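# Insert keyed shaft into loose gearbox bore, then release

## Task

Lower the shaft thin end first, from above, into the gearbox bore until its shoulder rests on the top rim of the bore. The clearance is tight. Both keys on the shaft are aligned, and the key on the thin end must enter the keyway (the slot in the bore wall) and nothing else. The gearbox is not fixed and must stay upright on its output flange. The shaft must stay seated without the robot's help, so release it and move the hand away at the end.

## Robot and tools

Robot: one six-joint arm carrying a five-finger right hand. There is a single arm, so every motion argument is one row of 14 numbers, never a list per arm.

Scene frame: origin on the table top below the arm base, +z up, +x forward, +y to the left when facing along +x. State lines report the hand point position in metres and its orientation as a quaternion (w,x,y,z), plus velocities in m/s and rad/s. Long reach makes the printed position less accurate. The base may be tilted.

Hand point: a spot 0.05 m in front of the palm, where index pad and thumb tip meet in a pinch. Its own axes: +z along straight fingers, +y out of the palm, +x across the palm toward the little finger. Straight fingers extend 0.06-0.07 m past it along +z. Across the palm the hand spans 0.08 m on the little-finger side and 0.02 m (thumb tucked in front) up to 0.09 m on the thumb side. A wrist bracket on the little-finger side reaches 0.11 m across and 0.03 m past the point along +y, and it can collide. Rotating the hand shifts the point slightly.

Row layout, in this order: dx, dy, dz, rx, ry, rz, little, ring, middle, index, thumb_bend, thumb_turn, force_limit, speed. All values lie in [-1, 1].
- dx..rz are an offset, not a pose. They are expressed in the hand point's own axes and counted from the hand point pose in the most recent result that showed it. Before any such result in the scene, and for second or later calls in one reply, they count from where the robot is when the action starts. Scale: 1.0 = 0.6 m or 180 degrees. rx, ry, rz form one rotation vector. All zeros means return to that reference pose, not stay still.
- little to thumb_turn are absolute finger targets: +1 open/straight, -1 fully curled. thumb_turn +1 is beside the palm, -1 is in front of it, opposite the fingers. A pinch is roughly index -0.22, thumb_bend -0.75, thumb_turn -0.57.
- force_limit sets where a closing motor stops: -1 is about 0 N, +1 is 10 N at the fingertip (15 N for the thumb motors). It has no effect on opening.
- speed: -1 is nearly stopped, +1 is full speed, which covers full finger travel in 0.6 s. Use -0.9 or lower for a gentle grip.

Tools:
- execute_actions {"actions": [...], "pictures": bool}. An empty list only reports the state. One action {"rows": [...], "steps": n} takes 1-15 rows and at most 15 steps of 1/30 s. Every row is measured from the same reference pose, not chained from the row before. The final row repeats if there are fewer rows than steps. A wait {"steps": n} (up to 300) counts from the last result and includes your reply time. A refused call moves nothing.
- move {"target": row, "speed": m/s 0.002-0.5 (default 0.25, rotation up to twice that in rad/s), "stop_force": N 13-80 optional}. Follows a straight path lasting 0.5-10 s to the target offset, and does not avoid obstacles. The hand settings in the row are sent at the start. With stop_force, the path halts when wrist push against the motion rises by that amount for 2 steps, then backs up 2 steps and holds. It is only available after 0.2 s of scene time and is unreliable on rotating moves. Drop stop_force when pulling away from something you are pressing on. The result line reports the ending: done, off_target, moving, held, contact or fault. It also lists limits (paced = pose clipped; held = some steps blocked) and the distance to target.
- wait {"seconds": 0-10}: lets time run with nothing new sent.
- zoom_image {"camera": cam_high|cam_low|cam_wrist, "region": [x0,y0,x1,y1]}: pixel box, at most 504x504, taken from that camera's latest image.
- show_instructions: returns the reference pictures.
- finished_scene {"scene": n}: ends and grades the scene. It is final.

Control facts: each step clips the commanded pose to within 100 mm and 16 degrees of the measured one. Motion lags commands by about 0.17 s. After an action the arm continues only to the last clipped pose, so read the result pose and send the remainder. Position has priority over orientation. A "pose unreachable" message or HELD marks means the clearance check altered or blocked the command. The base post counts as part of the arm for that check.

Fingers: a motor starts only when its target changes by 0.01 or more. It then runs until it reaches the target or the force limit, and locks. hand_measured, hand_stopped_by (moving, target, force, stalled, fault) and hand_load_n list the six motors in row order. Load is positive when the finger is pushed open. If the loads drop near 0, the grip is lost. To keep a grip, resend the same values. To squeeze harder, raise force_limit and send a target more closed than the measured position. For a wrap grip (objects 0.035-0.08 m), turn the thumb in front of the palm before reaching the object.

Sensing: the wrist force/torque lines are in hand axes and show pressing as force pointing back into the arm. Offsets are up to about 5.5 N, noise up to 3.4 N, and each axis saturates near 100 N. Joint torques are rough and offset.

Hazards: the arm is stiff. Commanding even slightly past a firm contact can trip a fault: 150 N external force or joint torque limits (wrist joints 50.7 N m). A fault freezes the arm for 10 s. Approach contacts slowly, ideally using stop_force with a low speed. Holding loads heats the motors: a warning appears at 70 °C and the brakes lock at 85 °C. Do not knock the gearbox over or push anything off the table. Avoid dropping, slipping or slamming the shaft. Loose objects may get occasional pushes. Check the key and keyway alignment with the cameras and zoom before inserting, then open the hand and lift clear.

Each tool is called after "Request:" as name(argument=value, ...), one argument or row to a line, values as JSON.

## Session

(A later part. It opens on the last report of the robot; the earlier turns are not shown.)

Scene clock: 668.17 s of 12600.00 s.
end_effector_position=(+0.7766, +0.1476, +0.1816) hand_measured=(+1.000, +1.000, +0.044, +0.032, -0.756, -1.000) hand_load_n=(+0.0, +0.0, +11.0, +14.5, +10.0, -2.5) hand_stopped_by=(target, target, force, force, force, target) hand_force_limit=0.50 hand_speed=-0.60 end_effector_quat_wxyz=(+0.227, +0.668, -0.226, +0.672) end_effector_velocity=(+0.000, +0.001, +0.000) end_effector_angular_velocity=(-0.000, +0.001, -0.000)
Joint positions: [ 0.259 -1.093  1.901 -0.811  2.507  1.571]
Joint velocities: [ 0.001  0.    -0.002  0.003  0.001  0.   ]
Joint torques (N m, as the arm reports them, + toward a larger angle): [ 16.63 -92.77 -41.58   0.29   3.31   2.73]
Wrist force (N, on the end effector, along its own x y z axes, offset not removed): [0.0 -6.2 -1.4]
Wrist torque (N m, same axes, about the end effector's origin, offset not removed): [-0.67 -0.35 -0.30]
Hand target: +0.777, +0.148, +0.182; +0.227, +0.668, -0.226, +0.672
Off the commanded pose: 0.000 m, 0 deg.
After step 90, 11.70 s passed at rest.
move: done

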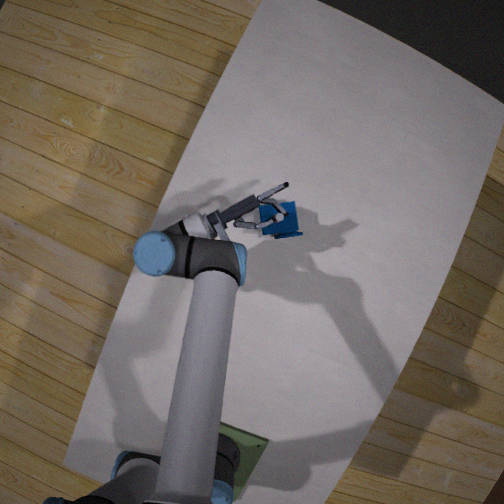

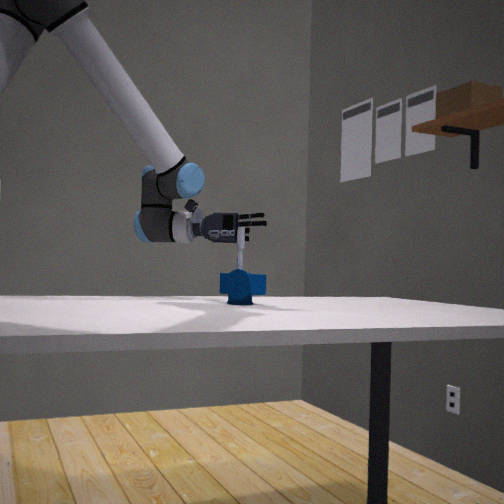

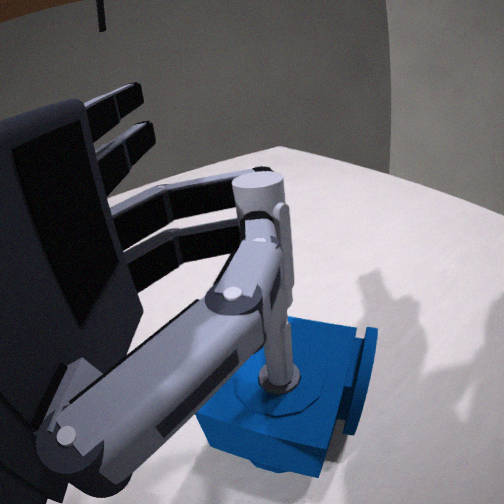

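Request:
move(
  target=[-0.0025,0,0,0,0,0,1,1,-0.45,-0.35,-0.85,-1,0.5,-0.6],
  speed=0.003,
)

Request:
execute_actions(
  actions=[
    {"rows":[[0,0,0,0,0,0,1,1,0.15,0.15,-0.62,-1,0.5,-0.7]],"steps":15},
  ],
  pictures=false,
)

Request:
wait(
  seconds=1.5,
)

Request:
zoom_image(
  camera="cam_wrist",
  region=[200,150,360,420],
)

Request:
zoom_image(
  camera="cam_low",
  region=[200,200,290,300],
)

Scene clock: 694.90 s of 12600.00 s.
end_effector_position=(+0.7766, +0.1476, +0.1802) hand_measured=(+1.000, +1.000, +0.044, +0.032, -0.756, -1.000) hand_load_n=(+0.0, +0.0, +11.0, +14.5, +10.0, -2.5) hand_stopped_by=(target, target, force, force, force, target) hand_force_limit=0.50 hand_speed=-0.60 end_effector_quat_wxyz=(+0.227, +0.668, -0.226, +0.672) end_effector_velocity=(+0.001, +0.001, +0.001) end_effector_angular_velocity=(+0.001, -0.003, +0.001)
Joint positions: [ 0.259 -1.091  1.902 -0.813  2.507  1.571]
Joint velocities: [ 0.    -0.    -0.001 -0.001 -0.     0.001]
Joint torques (N m, as the arm reports them, + toward a larger angle): [ -3.49 -58.47 -22.25  -3.49   0.36  -0.26]
Wrist force (N, on the end effector, along its own x y z axes, offset not removed): [-2.6 -4.8 -8.7]
Wrist torque (N m, same axes, about the end effector's origin, offset not removed): [-0.06 0.27 -0.35]
Hand target: +0.777, +0.148, +0.180; +0.227, +0.668, -0.226, +0.672
Off the commanded pose: 0.000 m, 0 deg.
After step 90, 23.00 s passed at rest.
move: done

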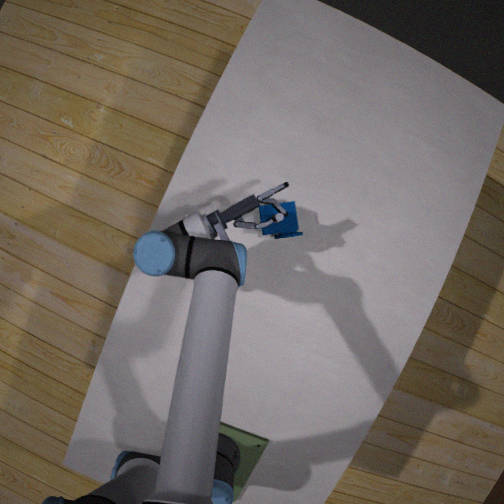

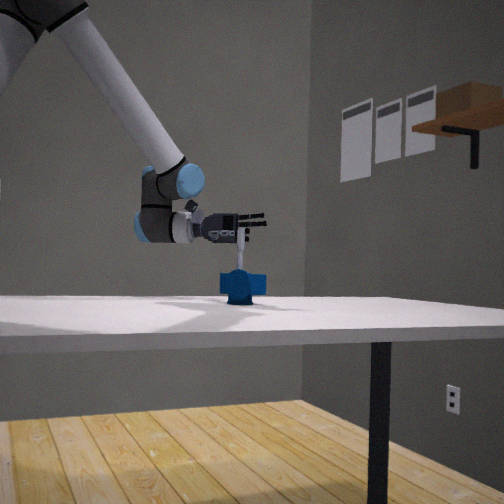

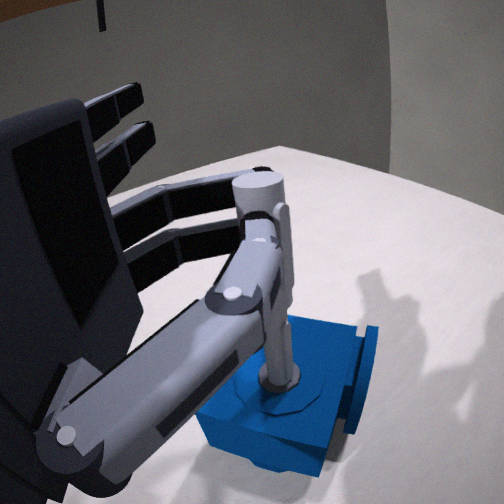

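Scene clock: 695.40 s of 12600.00 s.
end_effector_position=(+0.7766, +0.1476, +0.1801) hand_measured=(+1.000, +1.000, +0.150, +0.150, -0.638, -1.000) hand_load_n=(+0.0, +0.0, +0.0, +0.0, +0.0, +0.0) hand_stopped_by=(target, target, target, target, moving, target) hand_force_limit=0.50 hand_speed=-0.70 end_effector_quat_wxyz=(+0.227, +0.668, -0.226, +0.672) end_effector_velocity=(+0.000, -0.000, +0.002) end_effector_angular_velocity=(+0.002, -0.004, -0.002)
Joint positions: [ 0.259 -1.091  1.902 -0.813  2.507  1.571]
Joint velocities: [-0.001 -0.002 -0.001  0.     0.001  0.002]
Joint torques (N m, as the arm reports them, + toward a larger angle): [  2.54 -67.17 -24.6   -2.27  -0.26  -0.33]
Wrist force (N, on the end effector, along its own x y z axes, offset not removed): [1.1 -3.1 -3.5]
Wrist torque (N m, same axes, about the end effector's origin, offset not removed): [-0.13 -0.07 -0.05]
Hand target: +0.777, +0.148, +0.180; +0.227, +0.668, -0.226, +0.672
Off the commanded pose: 0.000 m, 0 deg.
Steps of this call (steps 1 to 15: all 15 steps of this action). Readings (end_effector_position | what the end effector reports):
1: (+0.7766, +0.1476, +0.1801) | hand_measured=(+1.000, +1.000, +0.044, +0.032, -0.756, -1.000) hand_load_n=(+0.0, +0.0, +11.0, +14.5, +10.0, -2.5) hand_stopped_by=(target, target, moving, moving, moving, target) hand_force_limit=0.50 hand_speed=-0.70
2: (+0.7766, +0.1476, +0.1801) | hand_measured=(+1.000, +1.000, +0.044, +0.032, -0.756, -1.000) hand_load_n=(+0.0, +0.0, +11.0, +14.5, +10.0, -2.5) hand_stopped_by=(target, target, moving, moving, moving, target) hand_force_limit=0.50 hand_speed=-0.70
4: (+0.7766, +0.1476, +0.1801) | hand_measured=(+1.000, +1.000, +0.058, +0.046, -0.750, -1.000) hand_load_n=(+0.0, +0.0, +6.0, +9.5, +6.0, -2.5) hand_stopped_by=(target, target, moving, moving, moving, target) hand_force_limit=0.50 hand_speed=-0.70
8: (+0.7766, +0.1476, +0.1801) | hand_measured=(+1.000, +1.000, +0.124, +0.112, -0.712, -1.000) hand_load_n=(+0.0, +0.0, +0.0, +0.0, +0.0, +0.0) hand_stopped_by=(target, target, moving, moving, moving, target) hand_force_limit=0.50 hand_speed=-0.70
15: the state above

Scene clock: 696.90 s of 12600.00 s.
end_effector_position=(+0.7766, +0.1476, +0.1801) hand_measured=(+1.000, +1.000, +0.150, +0.150, -0.620, -1.000) hand_load_n=(+0.0, +0.0, +0.0, +0.0, +0.0, +0.0) hand_stopped_by=(target, target, target, target, target, target) hand_force_limit=0.50 hand_speed=-0.70 end_effector_quat_wxyz=(+0.227, +0.668, -0.226, +0.672) end_effector_velocity=(+0.001, +0.000, +0.001) end_effector_angular_velocity=(+0.000, -0.003, +0.000)
Joint positions: [ 0.259 -1.091  1.902 -0.813  2.507  1.571]
Joint velocities: [-0.    -0.    -0.001 -0.002 -0.    -0.001]
Joint torques (N m, as the arm reports them, + toward a larger angle): [ -0.56 -92.76 -33.06   1.1   -0.05  -0.51]
Wrist force (N, on the end effector, along its own x y z axes, offset not removed): [3.0 -0.3 -5.2]
Wrist torque (N m, same axes, about the end effector's origin, offset not removed): [0.39 -0.11 -0.03]
Hand target: +0.777, +0.148, +0.180; +0.227, +0.668, -0.226, +0.672
Off the commanded pose: 0.000 m, 0 deg.
Steps of this call (steps 1 to 45: nothing new was sent). Readings (end_effector_position | what the end effector reports):
1: (+0.7766, +0.1476, +0.1801) | hand_measured=(+1.000, +1.000, +0.150, +0.150, -0.626, -1.000) hand_load_n=(+0.0, +0.0, +0.0, +0.0, +0.0, +0.0) hand_stopped_by=(target, target, target, target, moving, target) hand_force_limit=0.50 hand_speed=-0.70
2: (+0.7766, +0.1476, +0.1801) | hand_measured=(+1.000, +1.000, +0.150, +0.150, -0.620, -1.000) hand_load_n=(+0.0, +0.0, +0.0, +0.0, +0.0, +0.0) hand_stopped_by=(target, target, target, target, moving, target) hand_force_limit=0.50 hand_speed=-0.70
4: (+0.7766, +0.1476, +0.1801) | hand_measured=(+1.000, +1.000, +0.150, +0.150, -0.620, -1.000) hand_load_n=(+0.0, +0.0, +0.0, +0.0, +0.0, +0.0) hand_stopped_by=(target, target, target, target, moving, target) hand_force_limit=0.50 hand_speed=-0.70
8: (+0.7766, +0.1476, +0.1801) | hand_measured=(+1.000, +1.000, +0.150, +0.150, -0.620, -1.000) hand_load_n=(+0.0, +0.0, +0.0, +0.0, +0.0, +0.0) hand_stopped_by=(target, target, target, target, target, target) hand_force_limit=0.50 hand_speed=-0.70
45: the state above

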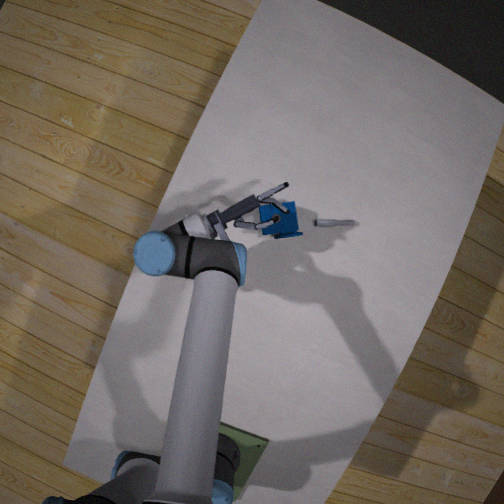

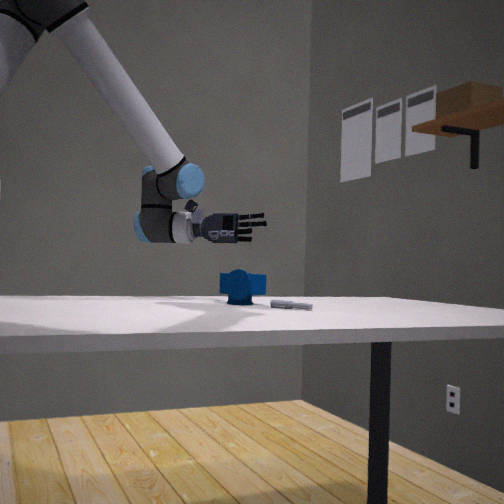

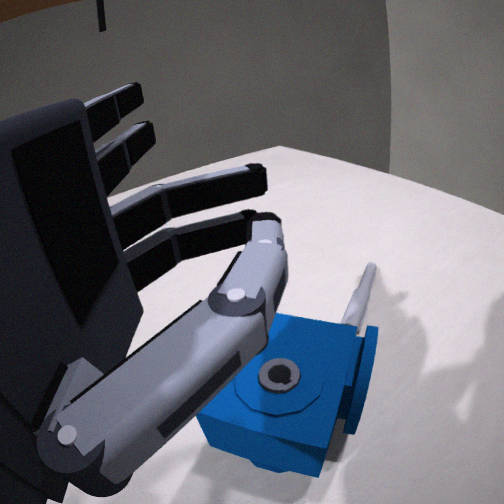

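Region (200, 150, 360, 420) of cam_wrist's 504x504 image, scaled by 1.867, with more detail than that image has; it fills the left 299 columns of this view, and the rest is white.

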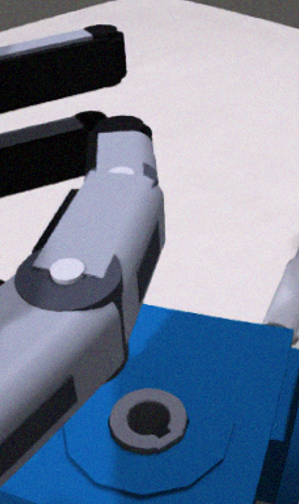

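Region (200, 200, 290, 300) of cam_low's 504x504 image, scaled by 5.040, with more detail than that image has; it fills the left 454 columns of this view, and the rest is white.

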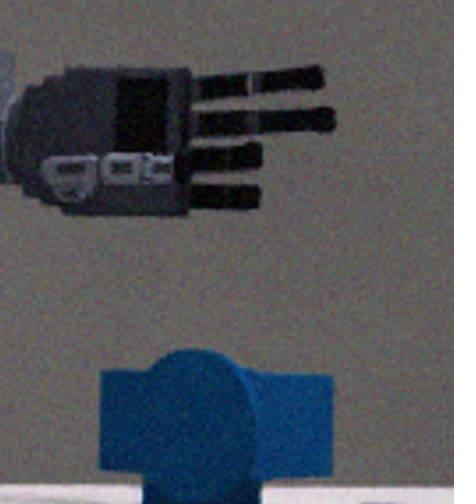

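Request:
zoom_image(
  camera="cam_wrist",
  region=[250,345,310,405],
)

Request:
zoom_image(
  camera="cam_high",
  region=[240,180,380,260],
)

Request:
zoom_image(
  camera="cam_low",
  region=[250,280,330,320],
)

Region (250, 345, 310, 405) of cam_wrist's 504x504 image, scaled by 8.400, with more detail than that image has.

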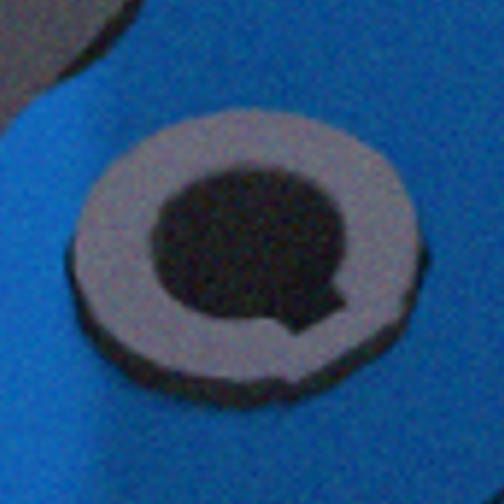

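Region (240, 180, 380, 260) of cam_high's 504x504 image, scaled by 3.600, with more detail than that image has; it fills the top 288 rows of this view, and the rest is white.

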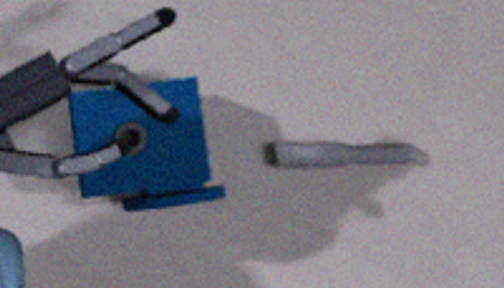

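Region (250, 280, 330, 320) of cam_low's 504x504 image, scaled by 6.300, with more detail than that image has.

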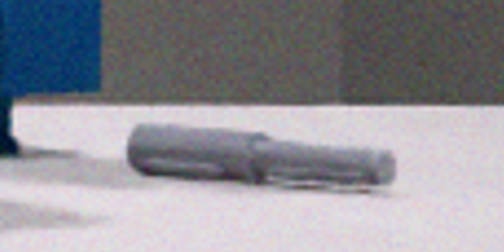

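Request:
move(
  target=[0.117,0.168,0.24,0.38,0,0,1,1,0.35,0.35,-0.45,-1,0.2,0.5],
  speed=0.2,
)

Request:
move(
  target=[0,0,0,0.4,0,0,1,1,0.35,0.35,-0.45,-1,0.2,0.5],
  speed=0.25,
)

Scene clock: 765.43 s of 12600.00 s.
end_effector_position=(+0.8288, -0.0201, +0.2508) hand_measured=(+1.000, +1.000, +0.350, +0.350, -0.450, -1.000) hand_load_n=(+0.0, +0.0, +0.0, +0.0, +0.0, +0.0) hand_stopped_by=(target, target, target, target, target, target) hand_force_limit=0.20 hand_speed=0.50 end_effector_quat_wxyz=(-0.187, +0.680, +0.190, +0.683) end_effector_velocity=(+0.000, +0.000, -0.001) end_effector_angular_velocity=(-0.000, +0.002, +0.014)
Joint positions: [-0.516 -1.339  2.108 -0.775  0.54   1.573]
Joint velocities: [-0.004  0.004 -0.005  0.005 -0.019 -0.002]
Joint torques (N m, as the arm reports them, + toward a larger angle): [-17.66 -39.15 -44.37   0.96  -2.6   -3.76]
Wrist force (N, on the end effector, along its own x y z axes, offset not removed): [-1.1 -1.3 -4.8]
Wrist torque (N m, same axes, about the end effector's origin, offset not removed): [0.12 0.40 -0.11]
Hand target: +0.829, -0.020, +0.251; -0.187, +0.680, +0.191, +0.683
Off the commanded pose: 0.001 m, 0 deg.
After step 90, 62.03 s passed at rest.
move: done

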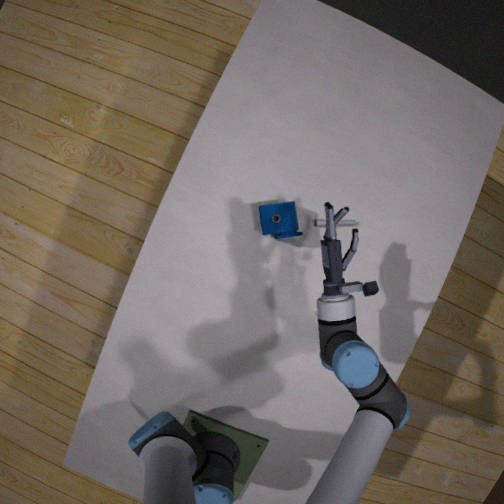

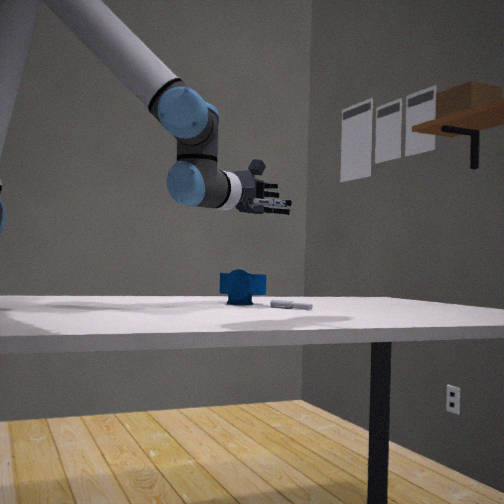

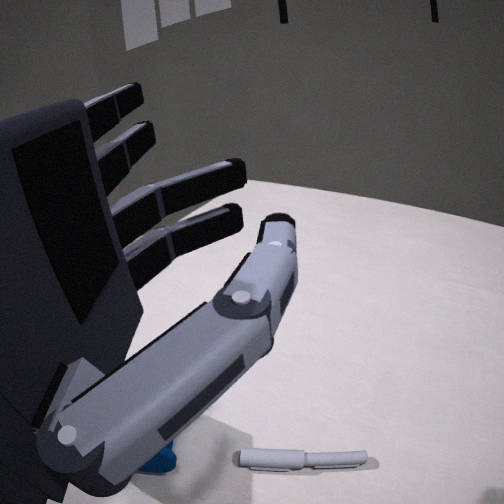

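Scene clock: 768.50 s of 12600.00 s.
end_effector_position=(+0.8285, -0.0204, +0.2503) hand_measured=(+1.000, +1.000, +0.350, +0.350, -0.450, -1.000) hand_load_n=(+0.0, +0.0, +0.0, +0.0, +0.0, +0.0) hand_stopped_by=(target, target, target, target, target, target) hand_force_limit=0.20 hand_speed=0.50 end_effector_quat_wxyz=(+0.551, -0.440, -0.555, -0.441) end_effector_velocity=(+0.000, +0.000, -0.000) end_effector_angular_velocity=(+0.001, +0.000, +0.012)
Joint positions: [-0.566 -0.922  1.453 -0.532 -0.766  1.567]
Joint velocities: [ 0.002  0.006 -0.009  0.005 -0.01  -0.001]
Joint torques (N m, as the arm reports them, + toward a larger angle): [ 12.24 -76.14 -47.44   3.88  -3.07  -3.46]
Wrist force (N, on the end effector, along its own x y z axes, offset not removed): [1.0 -0.4 -4.4]
Wrist torque (N m, same axes, about the end effector's origin, offset not removed): [0.43 0.06 0.17]
Hand target: +0.828, -0.020, +0.250; +0.551, -0.440, -0.555, -0.441
Off the commanded pose: 0.001 m, 0 deg.
move: done

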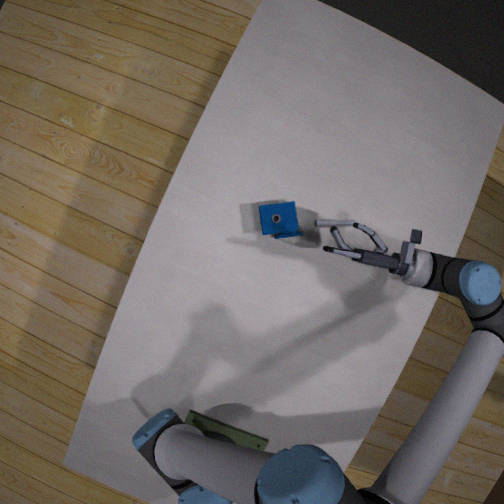

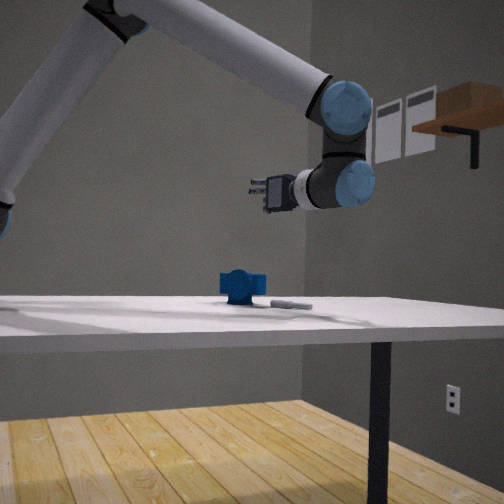

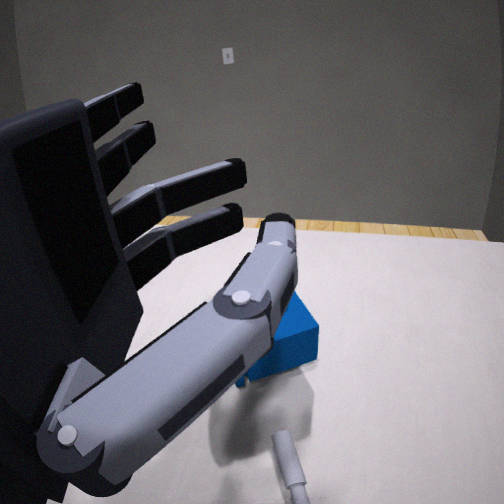

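Request:
move(
  target=[0,0,0,0.553,0,0,1,1,0.35,0.35,-0.45,-1,0.2,0.5],
  speed=0.2,
)

Scene clock: 775.10 s of 12600.00 s.
end_effector_position=(+0.8288, -0.0206, +0.2502) hand_measured=(+1.000, +1.000, +0.350, +0.350, -0.450, -1.000) hand_load_n=(+0.0, +0.0, +0.0, +0.0, +0.0, +0.0) hand_stopped_by=(target, target, target, target, target, target) hand_force_limit=0.20 hand_speed=0.50 end_effector_quat_wxyz=(+0.692, +0.136, -0.695, +0.138) end_effector_velocity=(-0.000, -0.000, -0.001) end_effector_angular_velocity=(+0.000, -0.001, +0.013)
Joint positions: [-0.162 -0.541  0.744 -0.208 -2.098  1.568]
Joint velocities: [ 0.003 -0.002  0.004 -0.003 -0.011 -0.   ]
Joint torques (N m, as the arm reports them, + toward a larger angle): [   8.79 -133.68  -30.94   -0.53   -3.48    1.23]
Wrist force (N, on the end effector, along its own x y z axes, offset not removed): [-3.5 -0.9 6.4]
Wrist torque (N m, same axes, about the end effector's origin, offset not removed): [-0.12 0.50 -0.51]
Hand target: +0.829, -0.021, +0.250; +0.692, +0.137, -0.695, +0.138
Off the commanded pose: 0.000 m, 0 deg.
move: done

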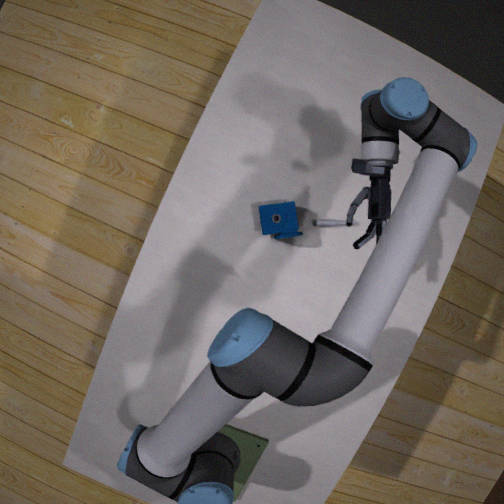

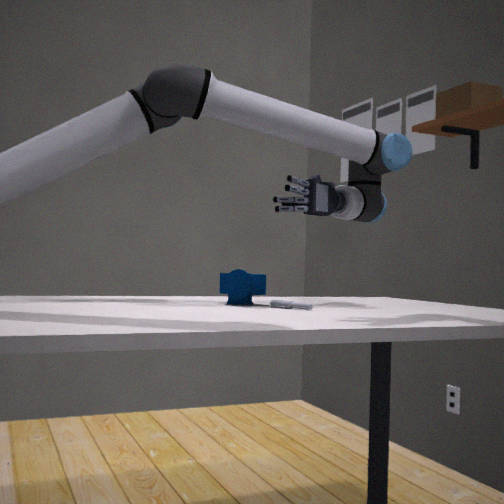

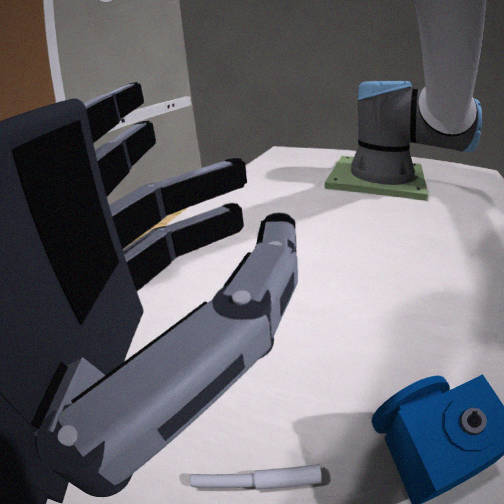

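Request:
move(
  target=[0,0,0,0,0,0.5,1,1,0.35,0.35,-0.45,-1,0.2,0.5],
  speed=0.3,
)

Request:
move(
  target=[0,0.25,0,-0.1,0,0,1,1,0.35,0.35,-0.45,-1,0.2,0.5],
  speed=0.15,
)

Scene clock: 787.07 s of 12600.00 s.
end_effector_position=(+0.8290, -0.0205, +0.2503) hand_measured=(+1.000, +1.000, +0.350, +0.350, -0.450, -1.000) hand_load_n=(+0.0, +0.0, +0.0, +0.0, +0.0, +0.0) hand_stopped_by=(target, target, target, target, target, target) hand_force_limit=0.20 hand_speed=0.50 end_effector_quat_wxyz=(-0.392, +0.395, +0.589, -0.586) end_effector_velocity=(-0.000, -0.001, -0.000) end_effector_angular_velocity=(-0.013, -0.001, -0.001)
Joint positions: [-0.087 -0.622  0.846 -0.229 -2.023  3.137]
Joint velocities: [0.    0.001 0.001 0.002 0.001 0.014]
Joint torques (N m, as the arm reports them, + toward a larger angle): [  14.76 -103.73  -30.6    -1.03    3.36    3.38]
Wrist force (N, on the end effector, along its own x y z axes, offset not removed): [-1.1 0.1 -3.3]
Wrist torque (N m, same axes, about the end effector's origin, offset not removed): [0.46 0.48 -0.28]
Hand target: +0.829, -0.020, +0.250; -0.392, +0.395, +0.588, -0.587
Off the commanded pose: 0.000 m, 0 deg.
After step 90, 5.77 s passed at rest.
move: done

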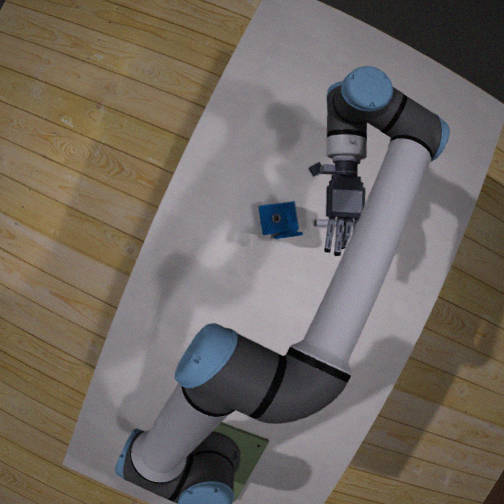

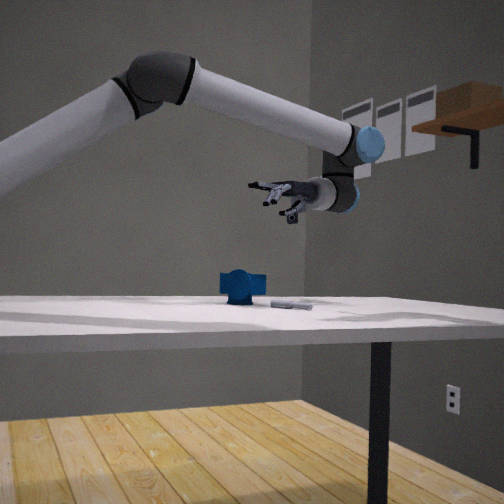

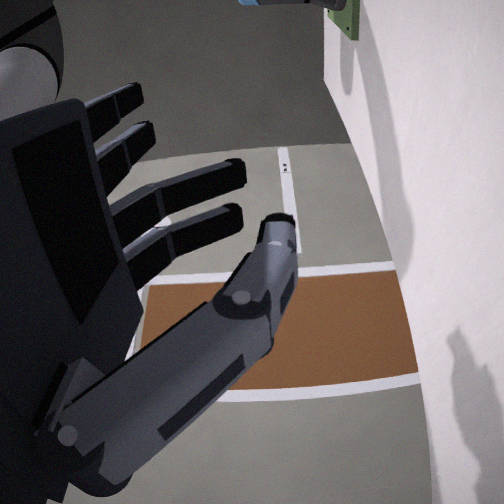

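Scene clock: 788.70 s of 12600.00 s.
end_effector_position=(+0.8297, -0.0205, +0.1007) hand_measured=(+1.000, +1.000, +0.350, +0.350, -0.450, -1.000) hand_load_n=(+0.0, +0.0, +0.0, +0.0, +0.0, +0.0) hand_stopped_by=(target, target, target, target, target, target) hand_force_limit=0.20 hand_speed=0.50 end_effector_quat_wxyz=(-0.326, +0.451, +0.673, -0.487) end_effector_velocity=(-0.000, +0.000, -0.002) end_effector_angular_velocity=(+0.003, -0.003, +0.000)
Joint positions: [-0.1   -0.703  1.145 -0.794 -2.011  2.985]
Joint velocities: [-0.    -0.001  0.004 -0.008  0.001 -0.004]
Joint torques (N m, as the arm reports them, + toward a larger angle): [ -20.52 -126.38  -29.38   -2.56    2.79   -3.56]
Wrist force (N, on the end effector, along its own x y z axes, offset not removed): [2.0 -6.3 -4.7]
Wrist torque (N m, same axes, about the end effector's origin, offset not removed): [-0.75 -0.12 -0.19]
Hand target: +0.830, -0.021, +0.100; -0.326, +0.451, +0.673, -0.487
Off the commanded pose: 0.000 m, 0 deg.
move: done

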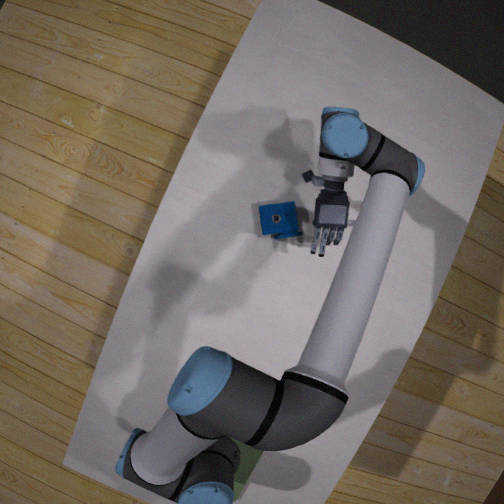

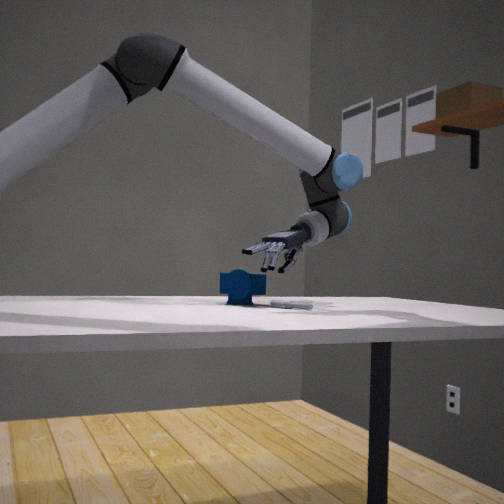

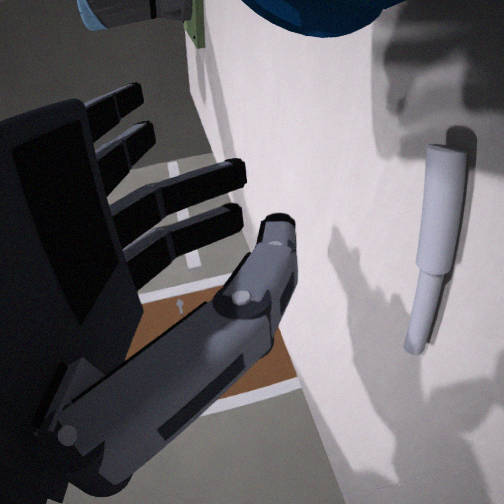

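Request:
move(
  target=[0,0.0634,0.0206,0,0,0,1,1,0.35,0.35,-0.45,-1,0.2,0.5],
  speed=0.06,
)

Request:
zoom_image(
  camera="cam_low",
  region=[220,230,350,330],
)

Scene clock: 794.80 s of 12600.00 s.
end_effector_position=(+0.8298, -0.0206, +0.0609) hand_measured=(+1.000, +1.000, +0.350, +0.350, -0.450, -1.000) hand_load_n=(+0.0, +0.0, +0.0, +0.0, +0.0, +0.0) hand_stopped_by=(target, target, target, target, target, target) hand_force_limit=0.20 hand_speed=0.50 end_effector_quat_wxyz=(-0.326, +0.451, +0.673, -0.487) end_effector_velocity=(+0.000, +0.000, -0.004) end_effector_angular_velocity=(-0.001, +0.001, +0.001)
Joint positions: [-0.1   -0.671  1.161 -0.842 -2.01   2.985]
Joint velocities: [ 0.001  0.003  0.001 -0.003 -0.001  0.001]
Joint torques (N m, as the arm reports them, + toward a larger angle): [ 16.3  -88.53 -27.51  -1.88   3.37   3.6 ]
Wrist force (N, on the end effector, along its own x y z axes, offset not removed): [-1.3 0.4 -0.5]
Wrist torque (N m, same axes, about the end effector's origin, offset not removed): [0.31 0.46 -0.04]
Hand target: +0.830, -0.021, +0.061; -0.326, +0.451, +0.673, -0.487
Off the commanded pose: 0.000 m, 0 deg.
After step 90, 2.00 s passed at rest.
move: done

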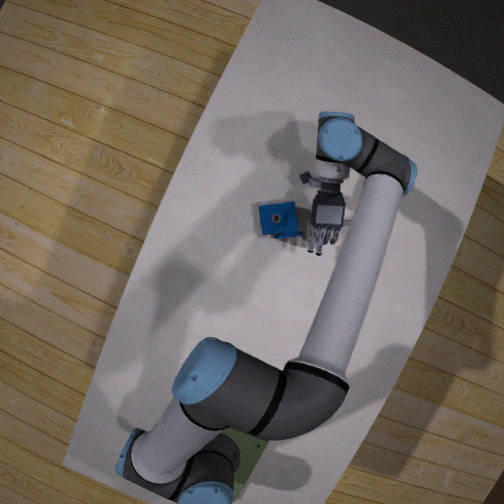

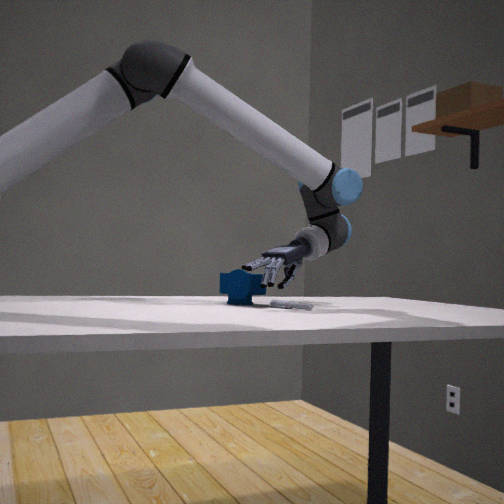

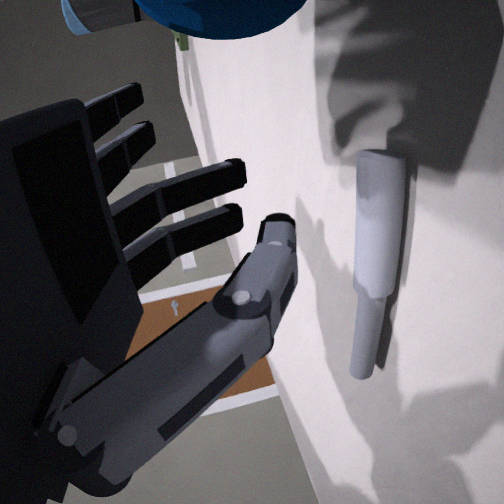

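Region (220, 230, 350, 330) of cam_low's 504x504 image, scaled by 3.877, with more detail than that image has; it fills the top 388 rows of this view, and the rest is white.

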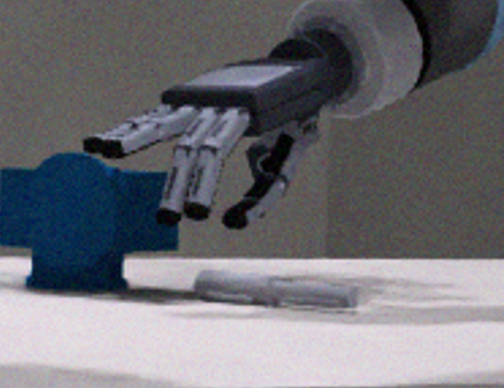

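Request:
move(
  target=[0.022,0.0155,-0.0475,0,0,0,1,1,0.35,0.35,-0.45,-1,0.2,0.5],
  speed=0.05,
)

Request:
zoom_image(
  camera="cam_low",
  region=[220,230,350,330],
)

Scene clock: 812.53 s of 12600.00 s.
end_effector_position=(+0.8523, +0.0028, +0.0609) hand_measured=(+1.000, +1.000, +0.350, +0.350, -0.450, -1.000) hand_load_n=(+0.0, +0.0, +0.0, +0.0, +0.0, +0.0) hand_stopped_by=(target, target, target, target, target, target) hand_force_limit=0.20 hand_speed=0.50 end_effector_quat_wxyz=(-0.326, +0.451, +0.673, -0.487) end_effector_velocity=(+0.003, +0.001, +0.002) end_effector_angular_velocity=(-0.001, -0.003, -0.002)
Joint positions: [-0.076 -0.63   1.08  -0.798 -1.988  2.994]
Joint velocities: [ 0.001  0.002 -0.009  0.005  0.002  0.001]
Joint torques (N m, as the arm reports them, + toward a larger angle): [ 16.   -98.22 -50.08   2.54   3.48   3.78]
Wrist force (N, on the end effector, along its own x y z axes, offset not removed): [2.1 1.0 1.3]
Wrist torque (N m, same axes, about the end effector's origin, offset not removed): [0.16 -0.27 0.00]
Hand target: +0.853, +0.003, +0.061; -0.326, +0.451, +0.673, -0.487
Off the commanded pose: 0.000 m, 0 deg.
After step 90, 13.67 s passed at rest.
move: done

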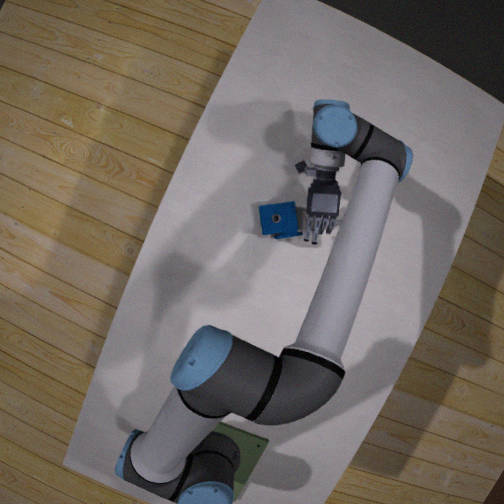

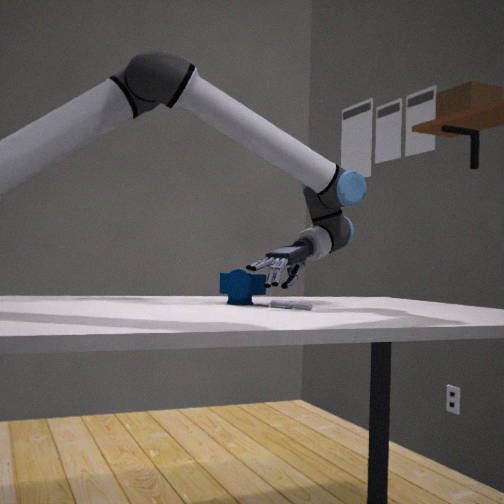

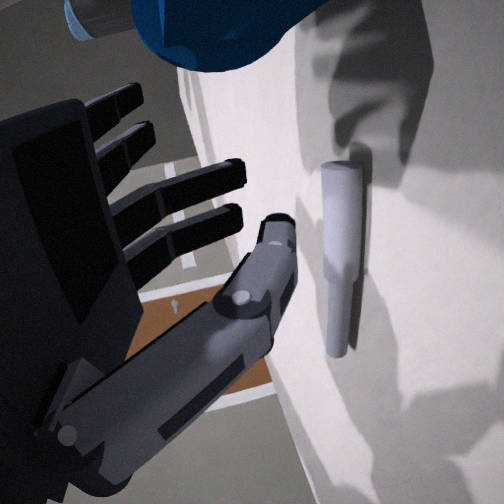

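Region (220, 230, 350, 330) of cam_low's 504x504 image, scaled by 3.877, with more detail than that image has; it fills the top 388 rows of this view, and the rest is white.

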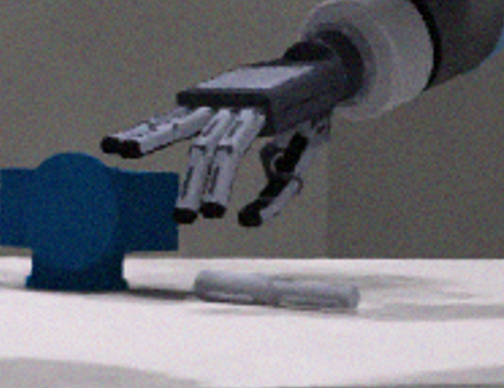

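Request:
move(
  target=[0,0.043,0.014,0,0,0,1,1,0.35,0.35,-0.45,-1,0.2,0.5],
  speed=0.03,
  stop_force=13,
)

Request:
zoom_image(
  camera="cam_low",
  region=[220,240,340,330],
)

Request:
zoom_image(
  camera="cam_high",
  region=[250,170,370,270],
)

Scene clock: 820.67 s of 12600.00 s.
end_effector_position=(+0.8524, +0.0028, +0.0340) hand_measured=(+1.000, +1.000, +0.350, +0.350, -0.450, -1.000) hand_load_n=(+0.0, +0.0, +0.0, +0.0, +0.0, +0.0) hand_stopped_by=(target, target, target, target, target, target) hand_force_limit=0.20 hand_speed=0.50 end_effector_quat_wxyz=(-0.326, +0.451, +0.673, -0.487) end_effector_velocity=(+0.000, -0.000, -0.001) end_effector_angular_velocity=(-0.000, -0.001, -0.001)
Joint positions: [-0.076 -0.608  1.089 -0.829 -1.988  2.994]
Joint velocities: [-0.     0.001  0.001 -0.003  0.001  0.   ]
Joint torques (N m, as the arm reports them, + toward a larger angle): [-17.45 -97.25 -27.46  -1.4   -3.34  -0.96]
Wrist force (N, on the end effector, along its own x y z axes, offset not removed): [-2.4 2.9 -2.4]
Wrist torque (N m, same axes, about the end effector's origin, offset not removed): [0.57 0.42 -0.03]
Hand target: +0.852, +0.003, +0.034; -0.326, +0.451, +0.673, -0.487
Off the commanded pose: 0.000 m, 0 deg.
After step 90, 3.87 s passed at rest.
move: done

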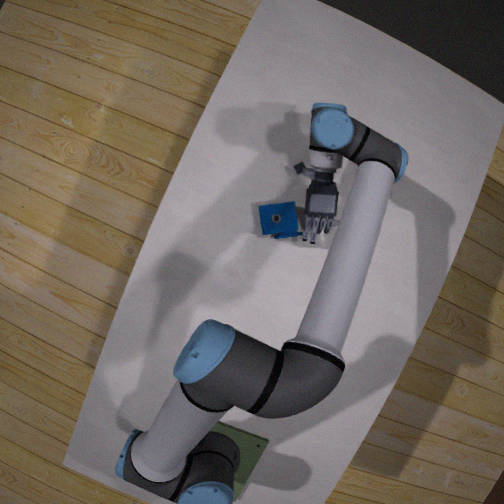

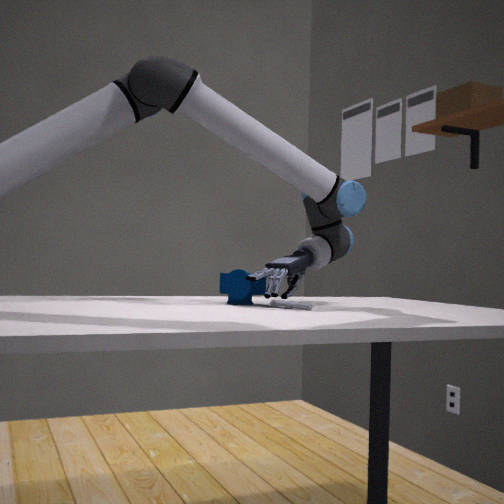

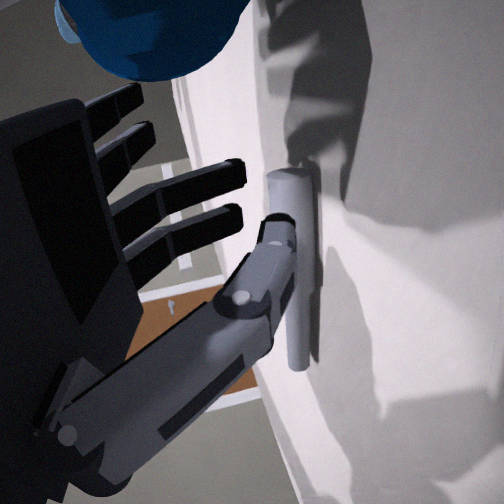

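Region (220, 240, 340, 330) of cam_low's 504x504 image, scaled by 4.200, with more detail than that image has; it fills the top 378 rows of this view, and the rest is white.

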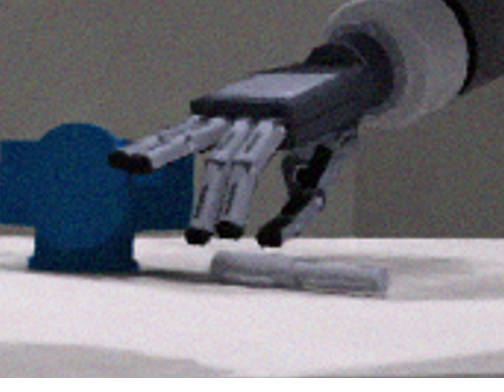

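Region (250, 170, 370, 270) of cam_high's 504x504 image, scaled by 4.200, with more detail than that image has.

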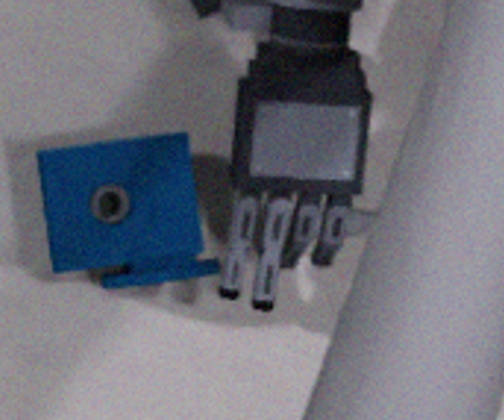

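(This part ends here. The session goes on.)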